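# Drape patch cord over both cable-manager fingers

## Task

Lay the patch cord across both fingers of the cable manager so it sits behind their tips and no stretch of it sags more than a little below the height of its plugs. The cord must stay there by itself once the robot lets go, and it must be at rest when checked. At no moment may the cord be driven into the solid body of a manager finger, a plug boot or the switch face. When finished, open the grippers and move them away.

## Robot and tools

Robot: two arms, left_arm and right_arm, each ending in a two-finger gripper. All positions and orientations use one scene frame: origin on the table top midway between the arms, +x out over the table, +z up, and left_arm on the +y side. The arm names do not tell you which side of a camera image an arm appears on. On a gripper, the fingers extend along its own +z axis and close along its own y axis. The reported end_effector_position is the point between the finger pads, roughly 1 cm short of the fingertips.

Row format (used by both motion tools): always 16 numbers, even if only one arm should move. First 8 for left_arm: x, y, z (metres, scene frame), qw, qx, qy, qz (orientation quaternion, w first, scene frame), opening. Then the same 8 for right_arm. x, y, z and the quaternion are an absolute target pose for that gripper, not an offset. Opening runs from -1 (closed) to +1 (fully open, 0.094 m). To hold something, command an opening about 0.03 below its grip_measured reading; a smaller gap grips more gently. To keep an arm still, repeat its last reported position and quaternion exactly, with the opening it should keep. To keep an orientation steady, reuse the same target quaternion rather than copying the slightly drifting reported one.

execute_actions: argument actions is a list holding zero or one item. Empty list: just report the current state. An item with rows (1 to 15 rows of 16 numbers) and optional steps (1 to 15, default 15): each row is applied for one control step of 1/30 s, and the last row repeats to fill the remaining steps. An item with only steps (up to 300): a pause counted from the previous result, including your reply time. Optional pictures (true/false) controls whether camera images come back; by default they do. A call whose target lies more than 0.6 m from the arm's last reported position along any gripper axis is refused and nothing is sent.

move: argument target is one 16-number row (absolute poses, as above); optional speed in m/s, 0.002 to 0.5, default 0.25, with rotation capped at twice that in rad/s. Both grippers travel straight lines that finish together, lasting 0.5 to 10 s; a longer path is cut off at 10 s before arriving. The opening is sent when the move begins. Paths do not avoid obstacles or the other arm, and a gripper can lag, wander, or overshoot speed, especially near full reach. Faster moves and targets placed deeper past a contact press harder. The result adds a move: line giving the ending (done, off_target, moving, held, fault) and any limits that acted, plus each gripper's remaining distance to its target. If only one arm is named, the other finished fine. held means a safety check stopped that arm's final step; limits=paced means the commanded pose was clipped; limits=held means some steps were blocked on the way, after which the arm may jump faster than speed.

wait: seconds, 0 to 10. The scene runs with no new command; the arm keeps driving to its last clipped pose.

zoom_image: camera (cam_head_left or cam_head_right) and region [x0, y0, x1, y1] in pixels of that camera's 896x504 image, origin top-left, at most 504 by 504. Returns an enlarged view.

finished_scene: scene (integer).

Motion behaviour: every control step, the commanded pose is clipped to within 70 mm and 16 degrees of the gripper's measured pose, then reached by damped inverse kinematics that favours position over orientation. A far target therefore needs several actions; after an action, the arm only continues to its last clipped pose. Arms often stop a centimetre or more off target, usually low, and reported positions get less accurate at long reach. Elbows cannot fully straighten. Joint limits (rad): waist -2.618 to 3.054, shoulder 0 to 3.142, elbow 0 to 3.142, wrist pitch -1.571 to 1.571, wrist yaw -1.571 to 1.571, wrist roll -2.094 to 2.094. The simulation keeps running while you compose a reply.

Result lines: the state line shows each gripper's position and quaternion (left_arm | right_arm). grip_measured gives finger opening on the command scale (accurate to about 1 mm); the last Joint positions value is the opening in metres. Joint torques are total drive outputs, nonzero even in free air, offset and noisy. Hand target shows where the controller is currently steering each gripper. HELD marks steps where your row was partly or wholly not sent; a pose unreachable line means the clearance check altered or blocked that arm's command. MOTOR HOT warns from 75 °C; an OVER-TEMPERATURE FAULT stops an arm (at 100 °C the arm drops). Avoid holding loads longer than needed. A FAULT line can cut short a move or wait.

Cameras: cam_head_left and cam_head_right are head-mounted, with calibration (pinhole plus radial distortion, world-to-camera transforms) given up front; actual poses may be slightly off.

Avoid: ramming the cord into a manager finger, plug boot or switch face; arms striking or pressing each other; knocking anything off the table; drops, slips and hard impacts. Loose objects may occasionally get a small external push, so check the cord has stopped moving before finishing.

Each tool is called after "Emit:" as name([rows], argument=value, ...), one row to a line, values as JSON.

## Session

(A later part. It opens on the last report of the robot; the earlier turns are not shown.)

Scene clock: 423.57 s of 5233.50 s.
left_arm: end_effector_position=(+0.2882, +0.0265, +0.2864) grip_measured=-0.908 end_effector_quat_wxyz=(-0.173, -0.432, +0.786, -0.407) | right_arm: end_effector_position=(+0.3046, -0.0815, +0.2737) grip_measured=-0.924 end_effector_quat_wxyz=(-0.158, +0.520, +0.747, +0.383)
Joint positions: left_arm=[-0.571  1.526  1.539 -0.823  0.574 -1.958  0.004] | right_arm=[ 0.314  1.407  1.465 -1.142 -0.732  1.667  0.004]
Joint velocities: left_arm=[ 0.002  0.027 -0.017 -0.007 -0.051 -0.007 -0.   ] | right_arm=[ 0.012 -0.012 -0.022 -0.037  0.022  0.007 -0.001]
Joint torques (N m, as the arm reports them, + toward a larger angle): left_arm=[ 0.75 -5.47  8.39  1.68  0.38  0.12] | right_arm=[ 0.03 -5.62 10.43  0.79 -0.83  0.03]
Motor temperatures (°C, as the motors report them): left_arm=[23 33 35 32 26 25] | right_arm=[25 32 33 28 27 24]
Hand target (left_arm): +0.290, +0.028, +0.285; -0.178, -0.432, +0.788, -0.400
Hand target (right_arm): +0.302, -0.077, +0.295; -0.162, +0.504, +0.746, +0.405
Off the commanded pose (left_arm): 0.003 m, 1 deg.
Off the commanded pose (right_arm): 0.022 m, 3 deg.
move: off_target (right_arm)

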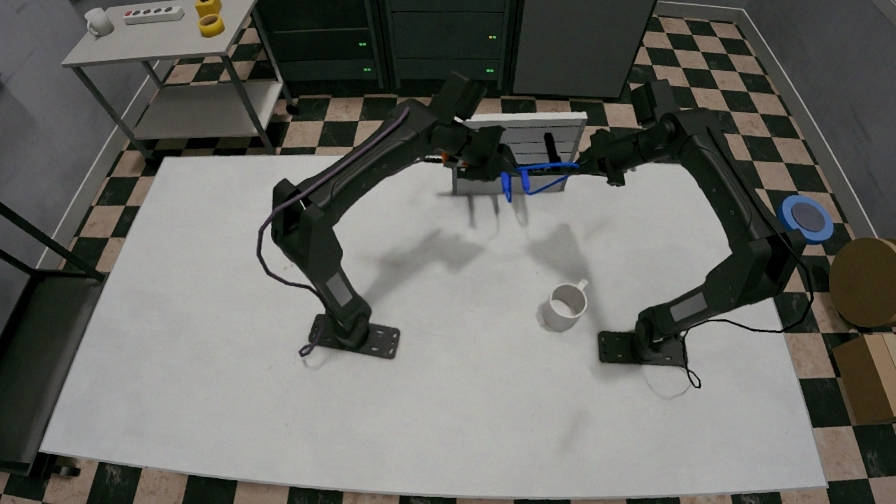

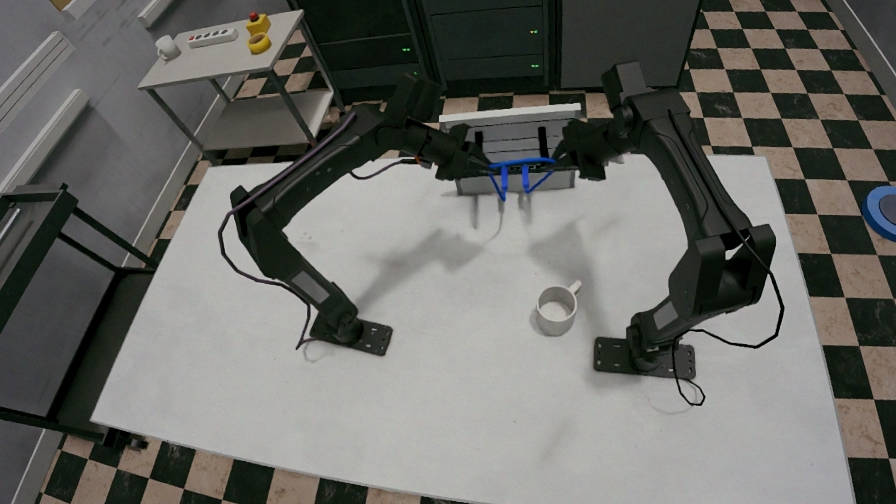

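Emit:
move(target=[0.325,0.028,0.283,-0.178,-0.432,0.789,-0.400,-0.95,0.33,-0.078,0.292,-0.162,0.503,0.745,0.404,-0.95], speed=0.012)

Emit:
zoom_image(camera="cam_head_left", region=[400,90,620,250])

Emit:
zoom_image(camera="cam_head_right", region=[400,90,620,250])

Scene clock: 428.20 s of 5233.50 s.
left_arm: end_effector_position=(+0.3222, +0.0262, +0.2849) grip_measured=-0.908 end_effector_quat_wxyz=(-0.174, -0.431, +0.787, -0.406) | right_arm: end_effector_position=(+0.3265, -0.0786, +0.2790) grip_measured=-0.924 end_effector_quat_wxyz=(-0.163, +0.513, +0.747, +0.389)
Joint positions: left_arm=[-0.503  1.637  1.654 -0.865  0.621 -1.894  0.004] | right_arm=[ 0.293  1.496  1.556 -1.155 -0.762  1.639  0.004]
Joint velocities: left_arm=[-0.002 -0.002  0.022  0.022 -0.051  0.037 -0.001] | right_arm=[ 0.002 -0.007 -0.027 -0.007 -0.007 -0.022  0.   ]
Joint torques (N m, as the arm reports them, + toward a larger angle): left_arm=[ 0.75 -6.27  8.25  1.6   0.38  0.12] | right_arm=[-1.09 -5.45  9.56  0.79 -0.67 -0.12]
Motor temperatures (°C, as the motors report them): left_arm=[23 33 35 32 26 25] | right_arm=[25 32 34 28 27 24]
Hand target (left_arm): +0.325, +0.028, +0.283; -0.178, -0.432, +0.788, -0.401
Hand target (right_arm): +0.330, -0.078, +0.292; -0.162, +0.504, +0.746, +0.405
Off the commanded pose (left_arm): 0.004 m, 1 deg.
Off the commanded pose (right_arm): 0.013 m, 2 deg.
move: off_target (right_arm)

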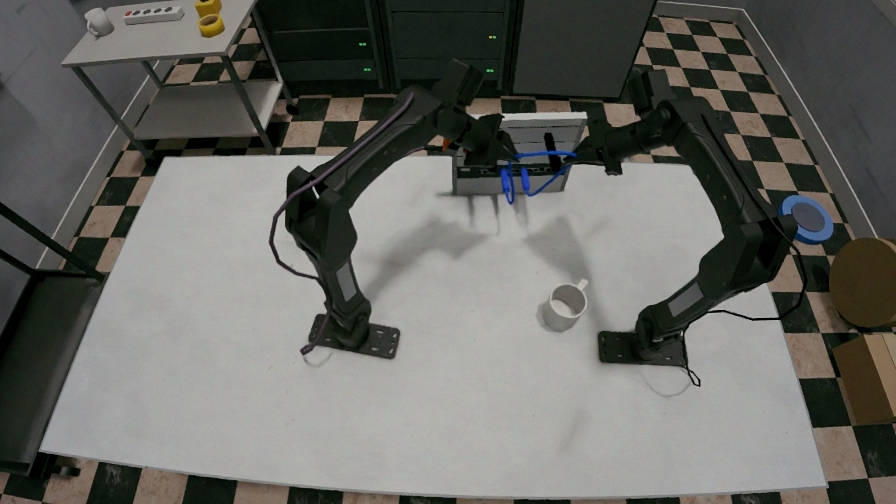

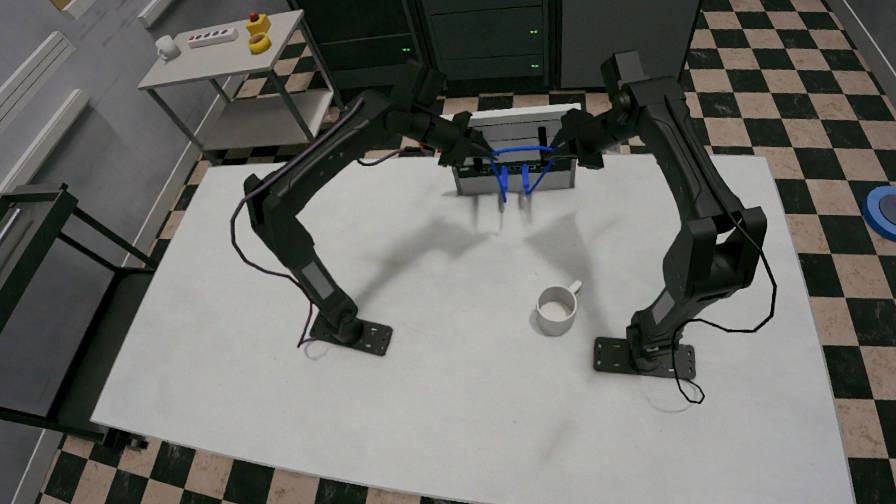

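Region (400, 90, 620, 250) of cam_head_left's 896x504 image, scaled by 2.291, with more detail than that image has; it fills the top 367 rows of this view, and the rest is white.

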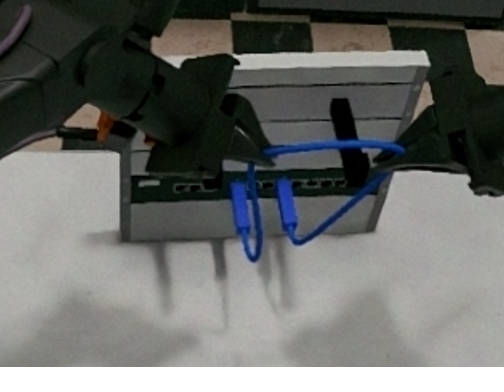

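Region (400, 90, 620, 250) of cam_head_right's 896x504 image, scaled by 2.291, with more detail than that image has; it fills the top 367 rows of this view, and the rest is white.

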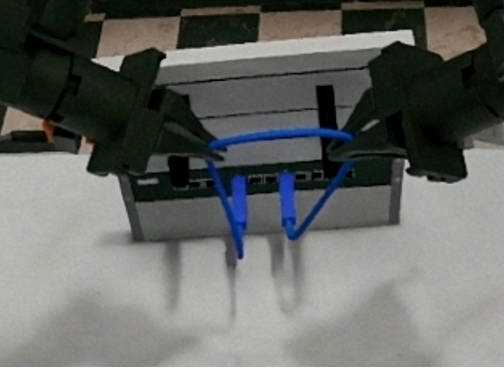

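Emit:
move(target=[0.352,0.025,0.275,-0.178,-0.432,0.789,-0.400,-0.95,0.355,-0.084,0.28,-0.162,0.503,0.745,0.404,-0.95], speed=0.012)

Emit:
zoom_image(camera="cam_head_left", region=[400,90,620,250])

Emit:
zoom_image(camera="cam_head_right", region=[400,90,620,250])

Scene clock: 432.47 s of 5233.50 s.
left_arm: end_effector_position=(+0.3486, +0.0227, +0.2774) grip_measured=-0.908 end_effector_quat_wxyz=(-0.174, -0.430, +0.787, -0.406) | right_arm: end_effector_position=(+0.3479, -0.0842, +0.2696) grip_measured=-0.924 end_effector_quat_wxyz=(-0.169, +0.513, +0.746, +0.389)
Joint positions: left_arm=[-0.465  1.728  1.729 -0.871  0.648 -1.856  0.004] | right_arm=[ 0.253  1.575  1.594 -1.157 -0.788  1.589  0.004]
Joint velocities: left_arm=[ 0.007 -0.007 -0.002 -0.051 -0.007 -0.051 -0.001] | right_arm=[-0.002 -0.002 -0.007  0.007 -0.007 -0.007 -0.   ]
Joint torques (N m, as the arm reports them, + toward a larger angle): left_arm=[ 0.81 -7.06  8.07  1.56  0.36  0.12] | right_arm=[-1.08 -5.75  9.23  0.83 -0.6  -0.09]
Motor temperatures (°C, as the motors report them): left_arm=[23 33 35 32 26 25] | right_arm=[25 32 35 28 27 24]
Hand target (left_arm): +0.352, +0.025, +0.275; -0.178, -0.432, +0.789, -0.400
Hand target (right_arm): +0.355, -0.085, +0.280; -0.162, +0.504, +0.746, +0.404
Off the commanded pose (left_arm): 0.005 m, 1 deg.
Off the commanded pose (right_arm): 0.013 m, 2 deg.
move: off_target (right_arm)

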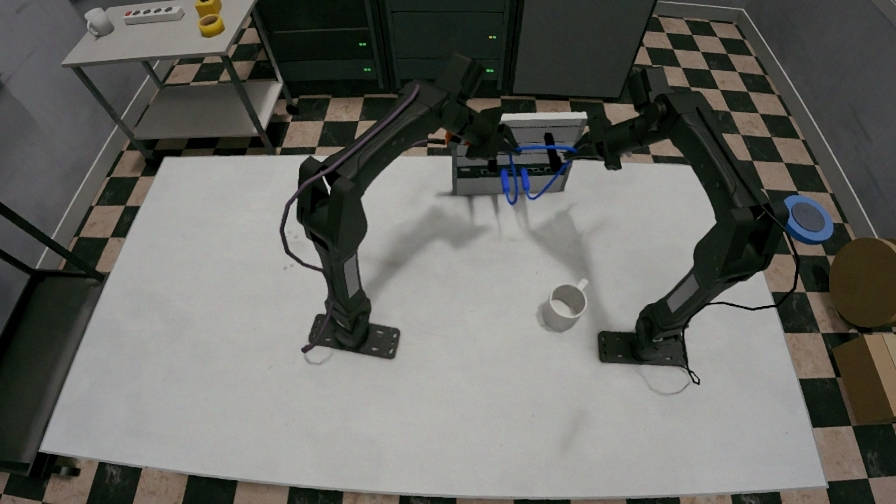

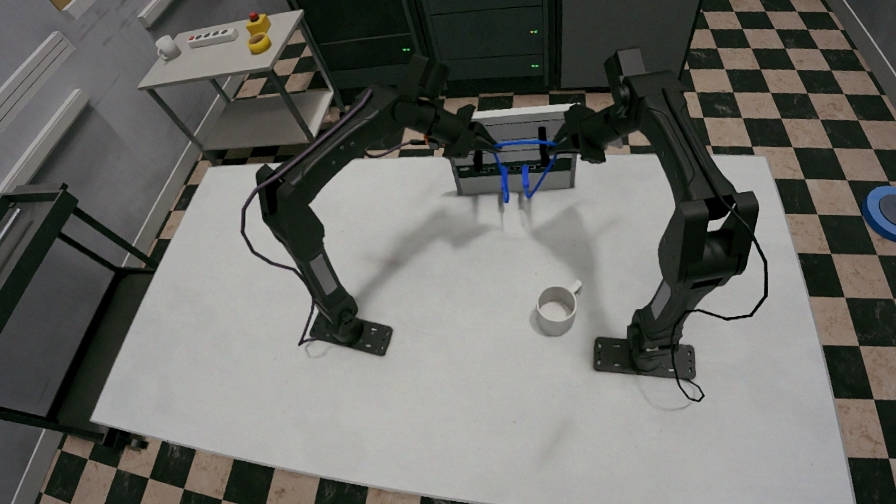

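Region (400, 90, 620, 250) of cam_head_left's 896x504 image, scaled by 2.291, with more detail than that image has; it fills the top 367 rows of this view, and the rest is white.

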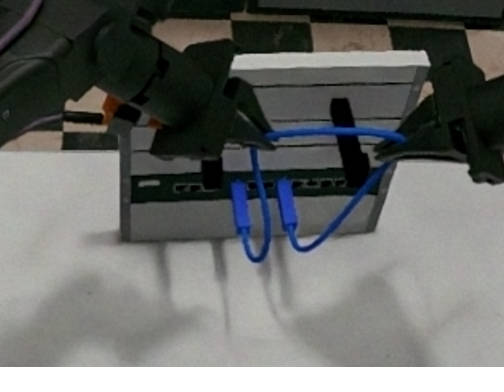

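Region (400, 90, 620, 250) of cam_head_right's 896x504 image, scaled by 2.291, with more detail than that image has; it fills the top 367 rows of this view, and the rest is white.

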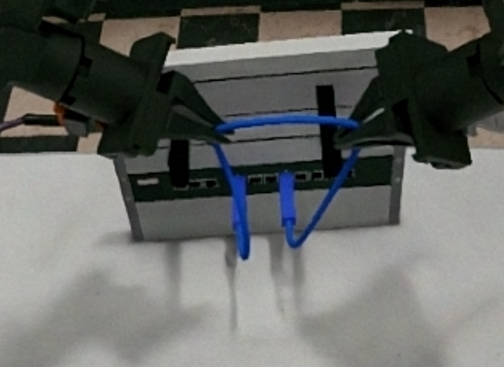

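Emit:
move(target=[0.358,0.022,0.255,-0.178,-0.432,0.789,-0.400,-0.95,0.362,-0.088,0.25,-0.162,0.503,0.745,0.404,-0.95], speed=0.012)

Emit:
zoom_image(camera="cam_head_left", region=[400,90,620,250])

Emit:
zoom_image(camera="cam_head_right", region=[400,90,620,250])

Scene clock: 436.53 s of 5233.50 s.
left_arm: end_effector_position=(+0.3530, +0.0193, +0.2734) grip_measured=-0.908 end_effector_quat_wxyz=(-0.170, -0.423, +0.787, -0.416) | right_arm: end_effector_position=(+0.3578, -0.0870, +0.2555) grip_measured=-0.924 end_effector_quat_wxyz=(-0.158, +0.505, +0.748, +0.402)
Joint positions: left_arm=[-0.465  1.728  1.698 -0.816  0.65  -1.853  0.004] | right_arm=[ 0.237  1.575  1.525 -1.067 -0.798  1.567  0.004]
Joint velocities: left_arm=[ 0.007  0.017  0.017 -0.007  0.051 -0.037 -0.001] | right_arm=[ 0.002  0.002 -0.017 -0.066 -0.037  0.022 -0.001]
Joint torques (N m, as the arm reports them, + toward a larger angle): left_arm=[ 1.09 -6.43  5.61  1.79  0.41  0.15] | right_arm=[-1.05 -5.74  5.44  0.96 -0.58 -0.09]
Motor temperatures (°C, as the motors report them): left_arm=[23 34 35 32 26 25] | right_arm=[25 32 34 28 27 24]
Hand target (left_arm): +0.358, +0.022, +0.255; -0.178, -0.432, +0.788, -0.400
Hand target (right_arm): +0.362, -0.088, +0.250; -0.162, +0.504, +0.746, +0.404
Off the commanded pose (left_arm): 0.019 m, 2 deg.
Off the commanded pose (right_arm): 0.007 m, 1 deg.
move: off_target (left_arm)

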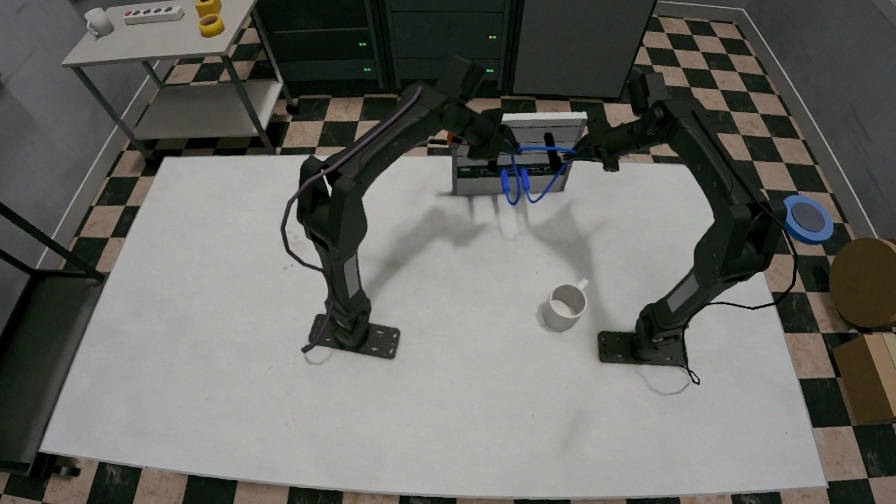

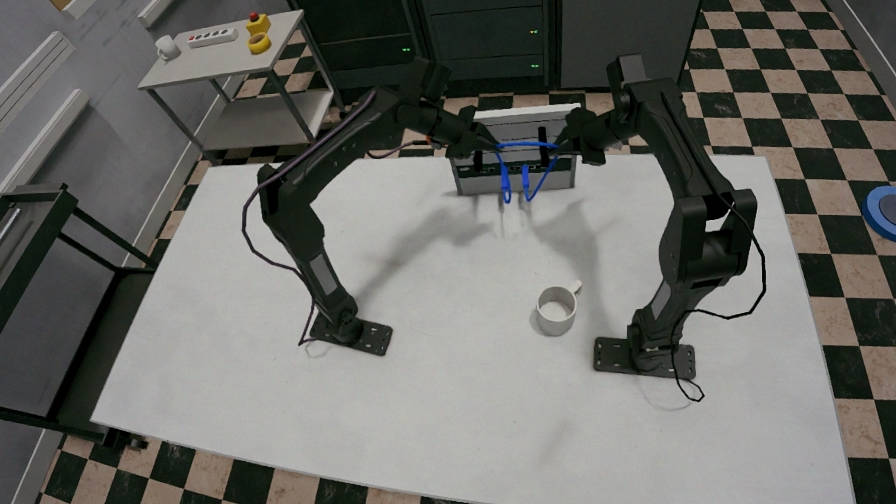

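Region (400, 90, 620, 250) of cam_head_left's 896x504 image, scaled by 2.291, with more detail than that image has; it fills the top 367 rows of this view, and the rest is white.

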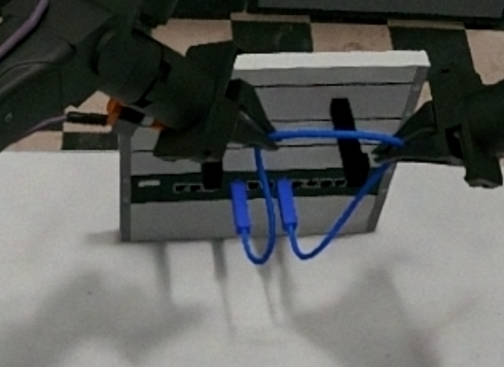

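Region (400, 90, 620, 250) of cam_head_right's 896x504 image, scaled by 2.291, with more detail than that image has; it fills the top 367 rows of this view, and the rest is white.

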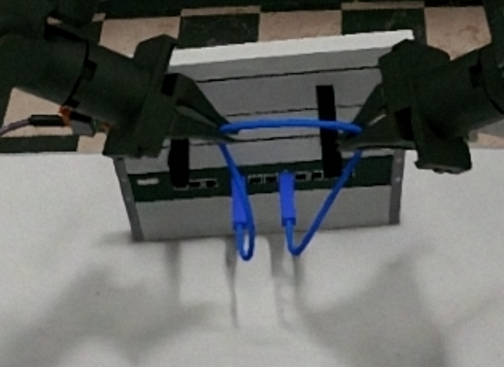

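Emit:
move(target=[0.355,0.012,0.262,-0.178,-0.432,0.789,-0.400,-0.95,0.362,-0.088,0.228,-0.162,0.503,0.745,0.404,-0.95], speed=0.012)

Emit:
zoom_image(camera="cam_head_left", region=[400,90,620,250])

Emit:
zoom_image(camera="cam_head_right", region=[400,90,620,250])

Scene clock: 441.53 s of 5233.50 s.
left_arm: end_effector_position=(+0.3542, +0.0159, +0.2664) grip_measured=-0.908 end_effector_quat_wxyz=(-0.174, -0.426, +0.787, -0.410) | right_arm: end_effector_position=(+0.3590, -0.0865, +0.2305) grip_measured=-0.924 end_effector_quat_wxyz=(-0.162, +0.506, +0.747, +0.398)
Joint positions: left_arm=[-0.47   1.745  1.698 -0.811  0.65  -1.858  0.004] | right_arm=[ 0.237  1.575  1.428 -0.982 -0.799  1.566  0.004]
Joint velocities: left_arm=[ 0.012  0.012 -0.027  0.007  0.022 -0.066  0.   ] | right_arm=[ 0.017 -0.007 -0.002  0.037 -0.022 -0.022  0.   ]
Joint torques (N m, as the arm reports them, + toward a larger angle): left_arm=[-0.73 -6.88  8.62  1.59  0.19 -0.08] | right_arm=[-1.04 -6.53  5.5   0.99 -0.58 -0.11]
Motor temperatures (°C, as the motors report them): left_arm=[23 34 35 32 26 25] | right_arm=[25 32 33 28 26 24]
Hand target (left_arm): +0.355, +0.012, +0.262; -0.178, -0.432, +0.788, -0.400
Hand target (right_arm): +0.362, -0.088, +0.228; -0.162, +0.504, +0.746, +0.404
Off the commanded pose (left_arm): 0.006 m, 1 deg.
Off the commanded pose (right_arm): 0.004 m, 1 deg.
move: done

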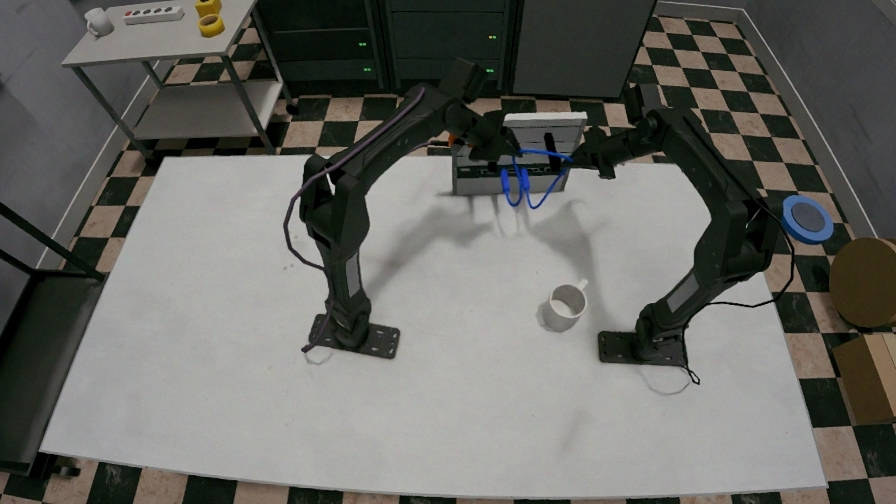

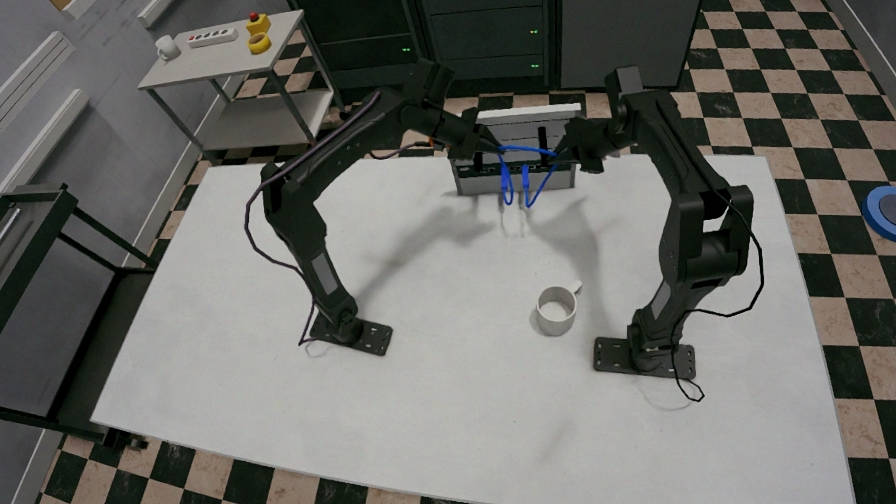

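Region (400, 90, 620, 250) of cam_head_left's 896x504 image, scaled by 2.291, with more detail than that image has; it fills the top 367 rows of this view, and the rest is white.

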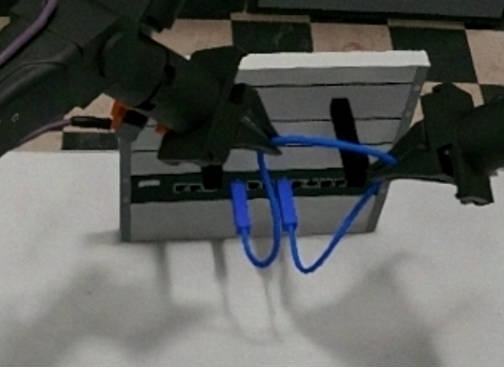

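Region (400, 90, 620, 250) of cam_head_right's 896x504 image, scaled by 2.291, with more detail than that image has; it fills the top 367 rows of this view, and the rest is white.

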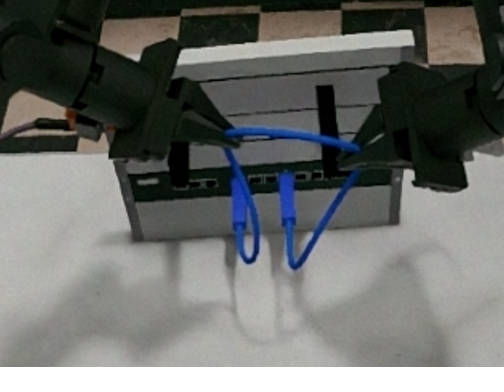

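Emit:
move(target=[0.355,0.012,0.262,-0.178,-0.432,0.789,-0.400,-0.95,0.362,-0.088,0.228,-0.162,0.503,0.745,0.404,-0.6], speed=0.012)

Emit:
move(target=[0.355,0.012,0.262,-0.178,-0.432,0.789,-0.400,-0.95,0.355,-0.125,0.25,-0.162,0.503,0.745,0.404,-0.6], speed=0.03)

Emit:
zoom_image(camera="cam_head_left", region=[400,90,620,250])

Emit:
zoom_image(camera="cam_head_right", region=[400,90,620,250])

Scene clock: 448.97 s of 5233.50 s.
left_arm: end_effector_position=(+0.3544, +0.0157, +0.2666) grip_measured=-0.908 end_effector_quat_wxyz=(-0.174, -0.426, +0.787, -0.411) | right_arm: end_effector_position=(+0.3531, -0.0876, +0.2273) grip_measured=-0.602 end_effector_quat_wxyz=(-0.173, +0.514, +0.746, +0.387)
Joint positions: left_arm=[-0.47   1.745  1.698 -0.809  0.65  -1.858  0.004] | right_arm=[ 0.237  1.575  1.427 -1.015 -0.799  1.566  0.019]
Joint velocities: left_arm=[ 0.012 -0.002 -0.007 -0.007  0.022 -0.051  0.   ] | right_arm=[-0.012  0.002  0.017  0.007 -0.081 -0.007  0.   ]
Joint torques (N m, as the arm reports them, + toward a larger angle): left_arm=[-0.68 -6.84  8.6   1.59  0.19 -0.04] | right_arm=[-1.03 -6.38  5.78  1.21 -0.58 -0.1 ]
Motor temperatures (°C, as the motors report them): left_arm=[23 34 35 32 26 25] | right_arm=[25 33 32 28 26 24]
Hand target (left_arm): +0.355, +0.012, +0.262; -0.178, -0.432, +0.788, -0.400
Hand target (right_arm): +0.362, -0.088, +0.228; -0.162, +0.504, +0.746, +0.404
Off the commanded pose (left_arm): 0.006 m, 2 deg.
Off the commanded pose (right_arm): 0.009 m, 3 deg.
After step 90, 3.17 s passed at rest.
move: off_target (right_arm)

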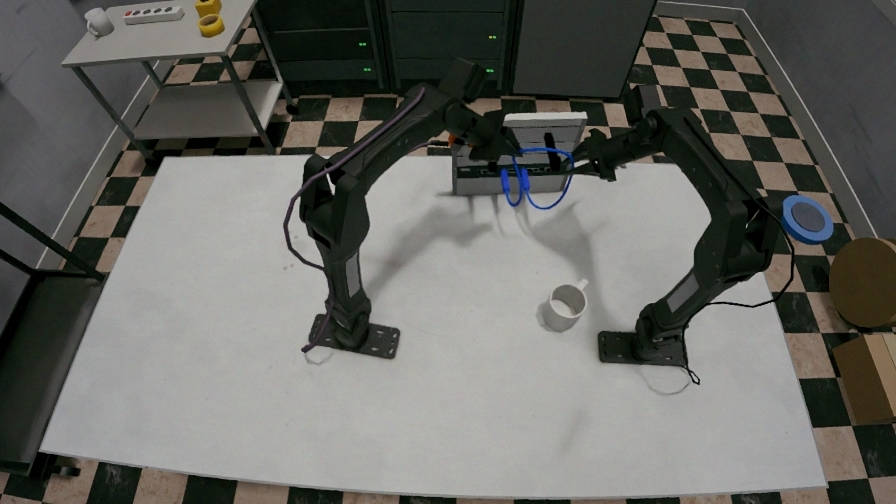

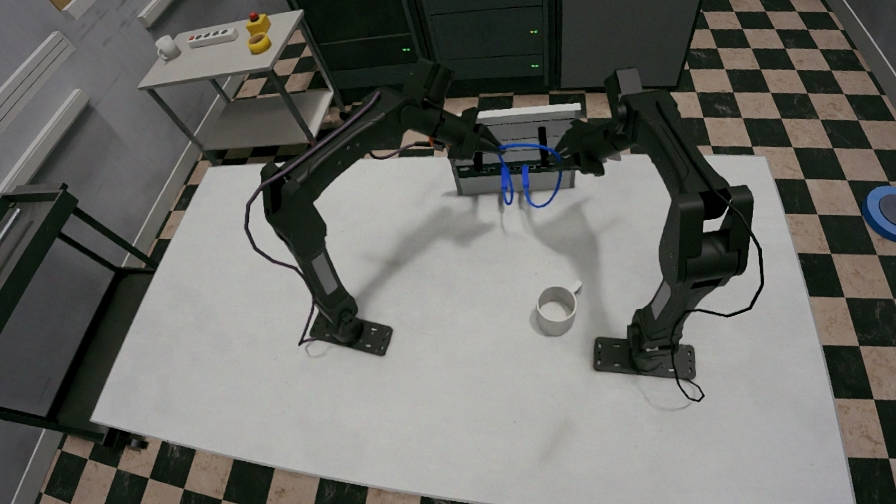

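Scene clock: 450.73 s of 5233.50 s.
left_arm: end_effector_position=(+0.3545, +0.0156, +0.2667) grip_measured=-0.908 end_effector_quat_wxyz=(-0.174, -0.426, +0.787, -0.411) | right_arm: end_effector_position=(+0.3522, -0.1242, +0.2389) grip_measured=-0.602 end_effector_quat_wxyz=(-0.166, +0.511, +0.746, +0.393)
Joint positions: left_arm=[-0.47   1.745  1.698 -0.808  0.65  -1.859  0.004] | right_arm=[ 0.116  1.575  1.48  -1.168 -0.84   1.404  0.019]
Joint velocities: left_arm=[ 0.002 -0.002  0.002  0.037 -0.022 -0.022  0.001] | right_arm=[-0.012 -0.002 -0.012 -0.081  0.051 -0.066  0.001]
Joint torques (N m, as the arm reports them, + toward a larger angle): left_arm=[-0.71 -6.82  8.55  1.6   0.2  -0.06] | right_arm=[-0.94 -6.41  9.07  0.54 -0.65 -0.1 ]
Motor temperatures (°C, as the motors report them): left_arm=[23 34 35 32 26 25] | right_arm=[25 33 33 28 26 24]
Hand target (left_arm): +0.355, +0.012, +0.262; -0.178, -0.432, +0.788, -0.400
Hand target (right_arm): +0.354, -0.125, +0.250; -0.162, +0.504, +0.746, +0.404
Off the commanded pose (left_arm): 0.006 m, 2 deg.
Off the commanded pose (right_arm): 0.011 m, 2 deg.
move: off_target (right_arm)

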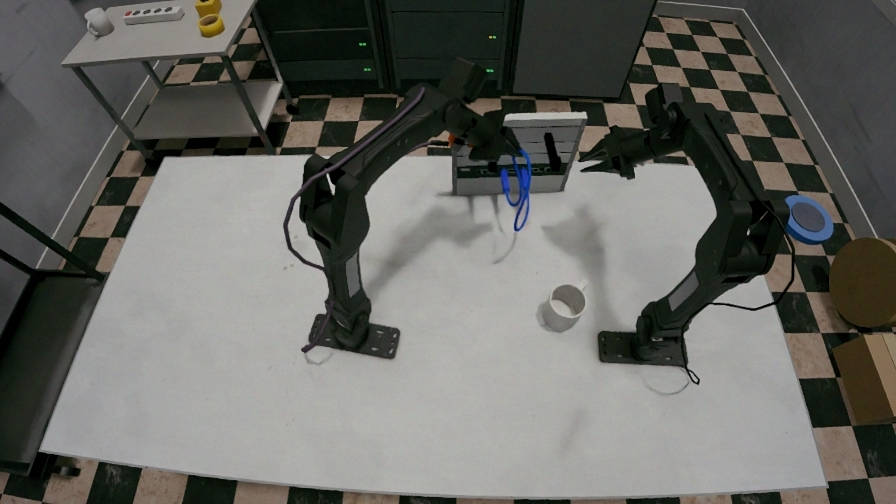

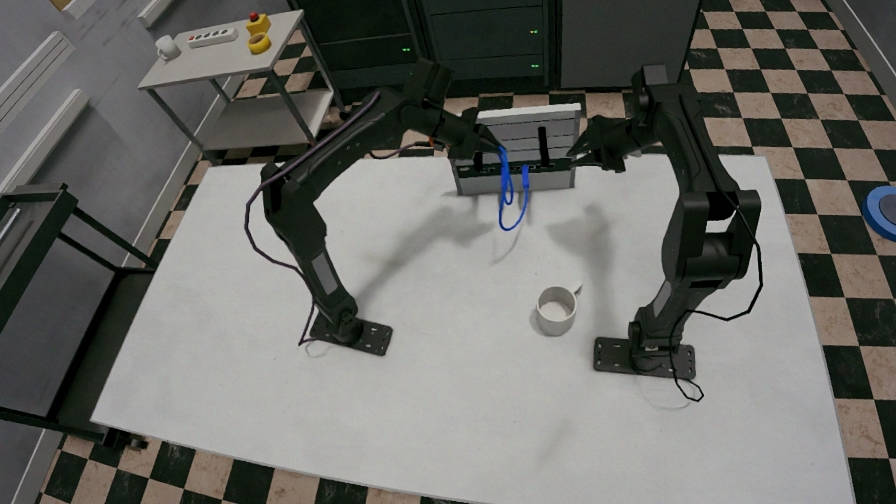

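Region (400, 90, 620, 250) of cam_head_left's 896x504 image, scaled by 2.291, with more detail than that image has; it fills the top 367 rows of this view, and the rest is white.

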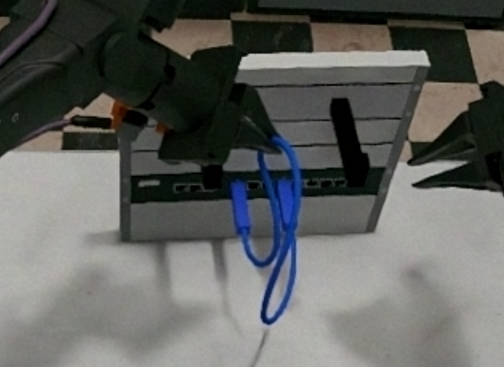

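Region (400, 90, 620, 250) of cam_head_right's 896x504 image, scaled by 2.291, with more detail than that image has; it fills the top 367 rows of this view, and the rest is white.

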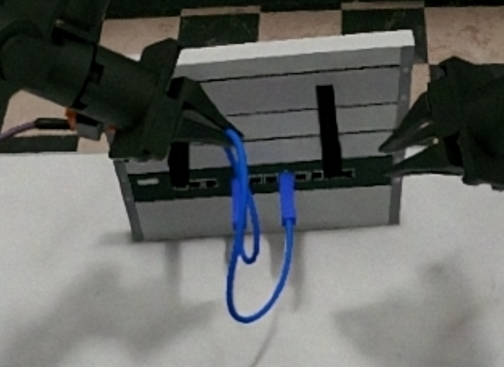

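Emit:
move(target=[0.28,0.035,0.275,-0.178,-0.432,0.789,-0.400,-0.95,0.27,-0.13,0.24,-0.162,0.503,0.745,0.404,-0.3], speed=0.04)

Emit:
wait(seconds=2)

Emit:
zoom_image(camera="cam_head_left", region=[400,110,620,270])

Emit:
zoom_image(camera="cam_head_right", region=[400,110,620,270])

Scene clock: 462.80 s of 5233.50 s.
left_arm: end_effector_position=(+0.2872, +0.0321, +0.2760) grip_measured=-0.908 end_effector_quat_wxyz=(-0.178, -0.427, +0.788, -0.406) | right_arm: end_effector_position=(+0.2778, -0.1289, +0.2370) grip_measured=-0.302 end_effector_quat_wxyz=(-0.158, +0.506, +0.748, +0.399)
Joint positions: left_arm=[-0.553  1.509  1.483 -0.799  0.598 -1.934  0.004] | right_arm=[ 0.116  1.28   1.217 -1.18  -0.841  1.4    0.033]
Joint velocities: left_arm=[-0.002  0.002  0.007  0.081 -0.007 -0.051  0.   ] | right_arm=[ 0.017  0.002 -0.007 -0.022  0.037  0.022  0.001]
Joint torques (N m, as the arm reports them, + toward a larger angle): left_arm=[-0.8  -8.45  5.55  1.72  0.1  -0.1 ] | right_arm=[-0.57 -5.94  5.21  0.55 -0.63 -0.02]
Motor temperatures (°C, as the motors report them): left_arm=[23 35 36 32 26 25] | right_arm=[25 33 34 28 27 24]
Hand target (left_arm): +0.280, +0.036, +0.274; -0.178, -0.432, +0.789, -0.400
Hand target (right_arm): +0.270, -0.129, +0.240; -0.162, +0.504, +0.746, +0.404
Off the commanded pose (left_arm): 0.008 m, 1 deg.
Off the commanded pose (right_arm): 0.008 m, 1 deg.
move: done

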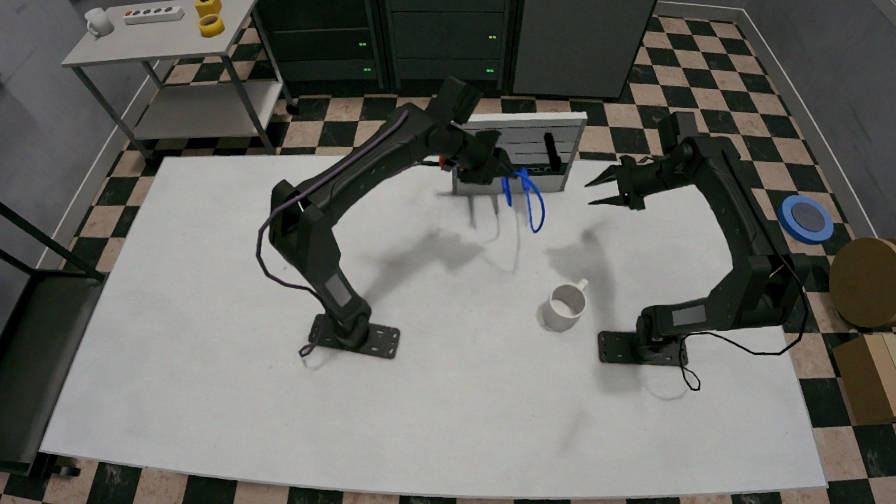

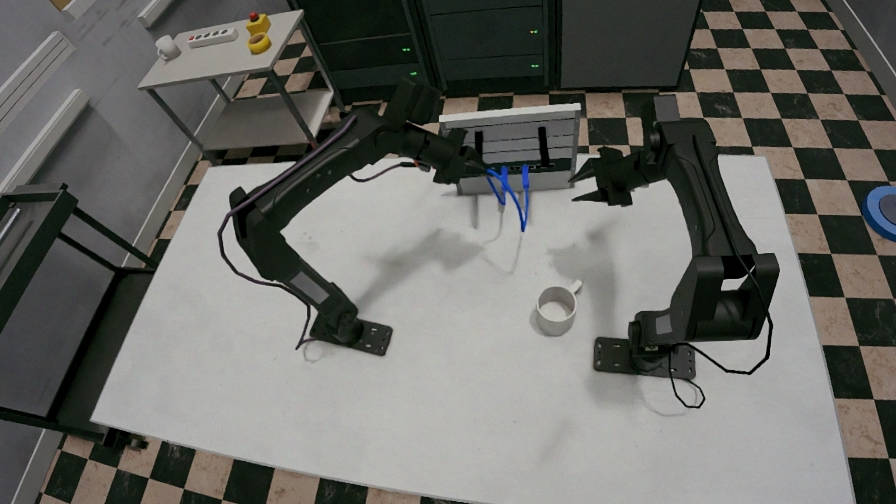

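Scene clock: 464.80 s of 5233.50 s.
left_arm: end_effector_position=(+0.2874, +0.0322, +0.2759) grip_measured=-0.908 end_effector_quat_wxyz=(-0.178, -0.428, +0.788, -0.406) | right_arm: end_effector_position=(+0.2778, -0.1289, +0.2370) grip_measured=-0.302 end_effector_quat_wxyz=(-0.158, +0.506, +0.748, +0.399)
Joint positions: left_arm=[-0.553  1.509  1.483 -0.799  0.596 -1.935  0.004] | right_arm=[ 0.116  1.28   1.217 -1.18  -0.841  1.4    0.033]
Joint velocities: left_arm=[ 0.002  0.002  0.017 -0.007 -0.022 -0.022 -0.   ] | right_arm=[-0.017 -0.007 -0.012 -0.051 -0.022 -0.007 -0.001]
Joint torques (N m, as the arm reports them, + toward a larger angle): left_arm=[-0.72 -8.3   5.6   1.73  0.16 -0.06] | right_arm=[-0.52 -5.94  5.18  0.54 -0.64 -0.02]
Motor temperatures (°C, as the motors report them): left_arm=[23 35 35 32 26 25] | right_arm=[25 33 34 28 27 24]
Hand target (left_arm): +0.280, +0.036, +0.274; -0.178, -0.432, +0.789, -0.400
Hand target (right_arm): +0.270, -0.129, +0.240; -0.162, +0.504, +0.746, +0.404
Off the commanded pose (left_arm): 0.008 m, 1 deg.
Off the commanded pose (right_arm): 0.008 m, 1 deg.
Steps of this call (steps 1 to 60: nothing new was sent). Readings (end_effector_position):
1: left_arm (+0.2872, +0.0321, +0.2760) | right_arm (+0.2778, -0.1289, +0.2370)
2: left_arm (+0.2872, +0.0321, +0.2760) | right_arm (+0.2778, -0.1289, +0.2370)
4: left_arm (+0.2873, +0.0322, +0.2760) | right_arm (+0.2778, -0.1289, +0.2370)
8: left_arm (+0.2873, +0.0322, +0.2760) | right_arm (+0.2778, -0.1289, +0.2370)
60: the state above

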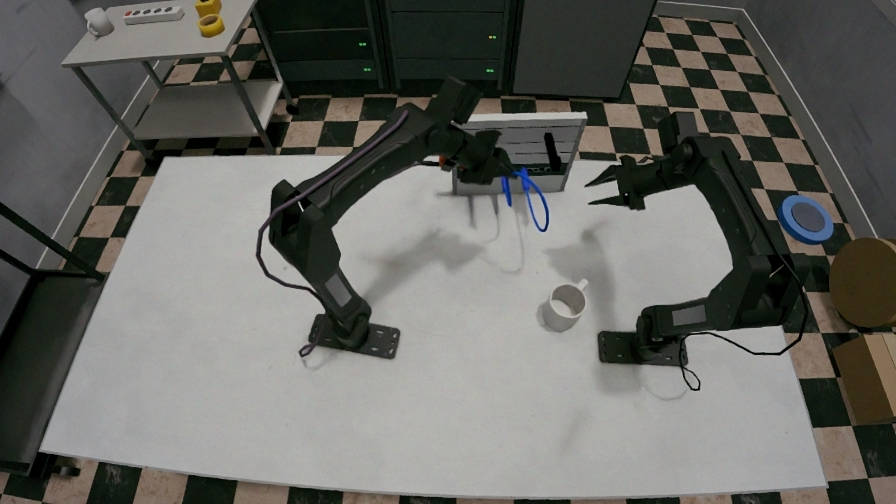

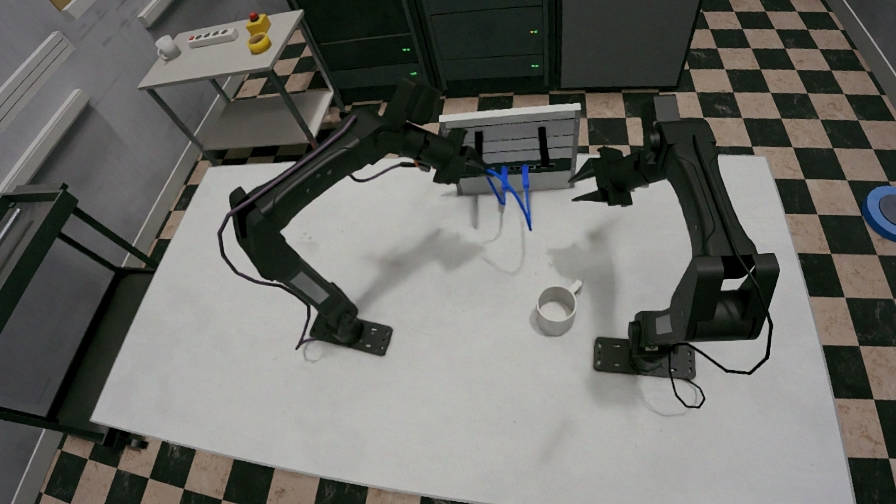

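Region (400, 110, 620, 270) of cam_head_left's 896x504 image, scaled by 2.291, with more detail than that image has; it fills the top 367 rows of this view, and the rest is white.

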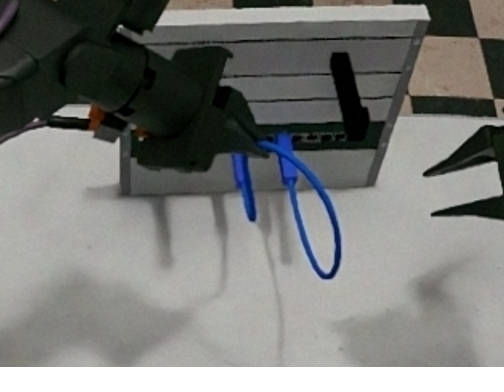

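Region (400, 110, 620, 270) of cam_head_right's 896x504 image, scaled by 2.291, with more detail than that image has; it fills the top 367 rows of this view, and the rest is white.

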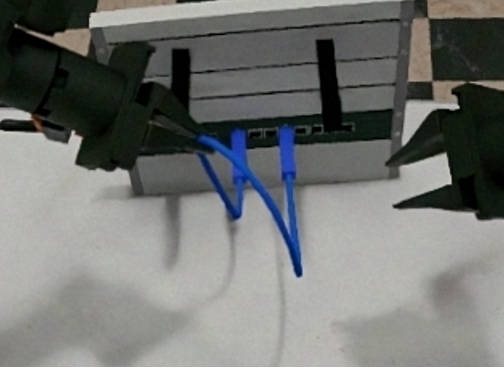

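Emit:
move(target=[0.24,-0.065,0.205,-0.162,0.503,0.745,0.404,-0.3,0.24,-0.065,0.205,-0.162,0.503,0.745,0.404,-0.3], speed=0.000)

speed must be a number from 0.002 to 0.5 (m/s); nothing of the call was run and nothing moved

Emit:
move(target=[0.28,0.035,0.275,-0.178,-0.432,0.789,-0.400,-0.95,0.238,-0.065,0.205,-0.162,0.503,0.745,0.404,-0.3], speed=0.05)

Emit:
zoom_image(camera="cam_head_left", region=[470,150,610,260])

Emit:
zoom_image(camera="cam_head_right", region=[470,150,610,260])

Scene clock: 470.33 s of 5233.50 s.
left_arm: end_effector_position=(+0.2878, +0.0322, +0.2760) grip_measured=-0.908 end_effector_quat_wxyz=(-0.177, -0.428, +0.787, -0.406) | right_arm: end_effector_position=(+0.2430, -0.0654, +0.2017) grip_measured=-0.302 end_effector_quat_wxyz=(-0.167, +0.512, +0.744, +0.396)
Joint positions: left_arm=[-0.553  1.509  1.483 -0.798  0.595 -1.936  0.004] | right_arm=[ 0.451  1.122  0.942 -0.781 -0.694  1.831  0.033]
Joint velocities: left_arm=[-0.002  0.007 -0.002 -0.051  0.022  0.051  0.001] | right_arm=[ 0.002  0.007 -0.007  0.037 -0.037  0.037 -0.   ]
Joint torques (N m, as the arm reports them, + toward a larger angle): left_arm=[-0.9  -8.24  5.79  1.72  0.15 -0.07] | right_arm=[ 0.83 -5.3   5.79  1.15 -0.31  0.01]
Motor temperatures (°C, as the motors report them): left_arm=[23 36 35 32 26 25] | right_arm=[25 33 33 28 27 24]
Hand target (left_arm): +0.280, +0.035, +0.275; -0.178, -0.432, +0.789, -0.400
Hand target (right_arm): +0.239, -0.065, +0.205; -0.161, +0.504, +0.746, +0.405
Off the commanded pose (left_arm): 0.008 m, 1 deg.
Off the commanded pose (right_arm): 0.006 m, 1 deg.
move: done

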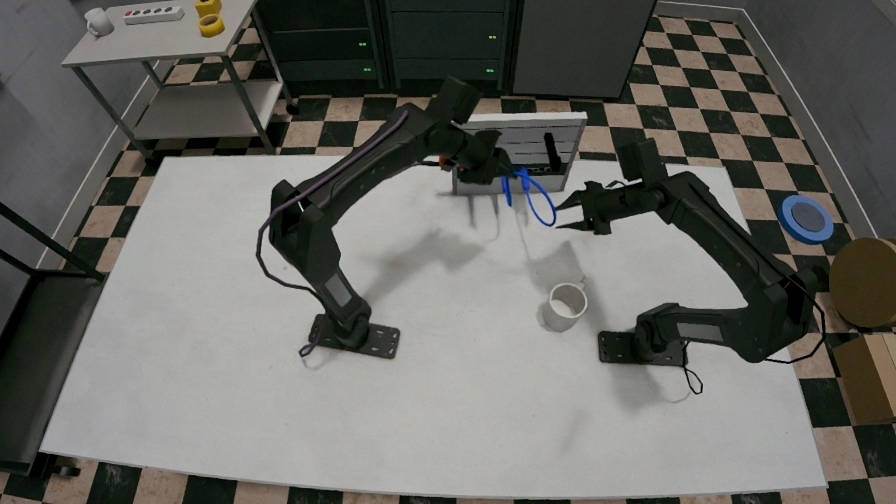

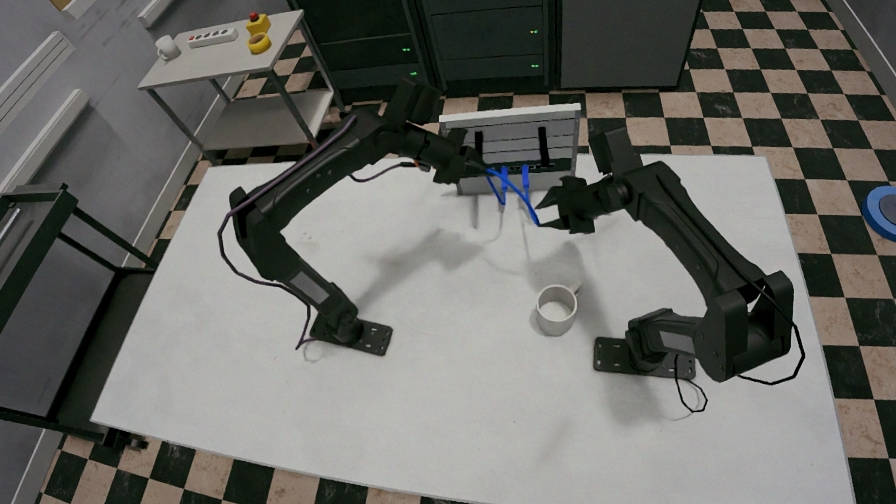

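Region (470, 150, 610, 260) of cam_head_left's 896x504 image, scaled by 3.600, with more detail than that image has; it fills the top 396 rows of this view, and the rest is white.

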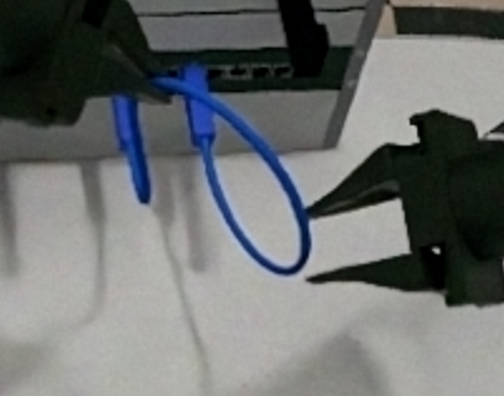

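Region (470, 150, 610, 260) of cam_head_right's 896x504 image, scaled by 3.600, with more detail than that image has; it fills the top 396 rows of this view, and the rest is white.

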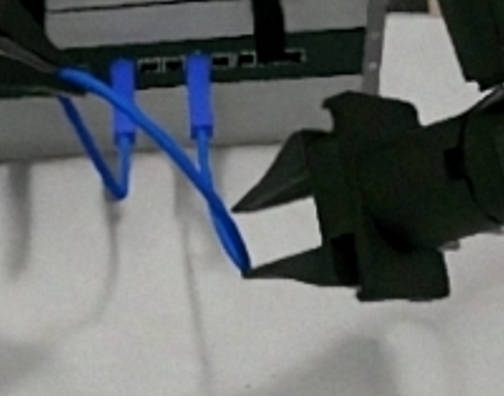

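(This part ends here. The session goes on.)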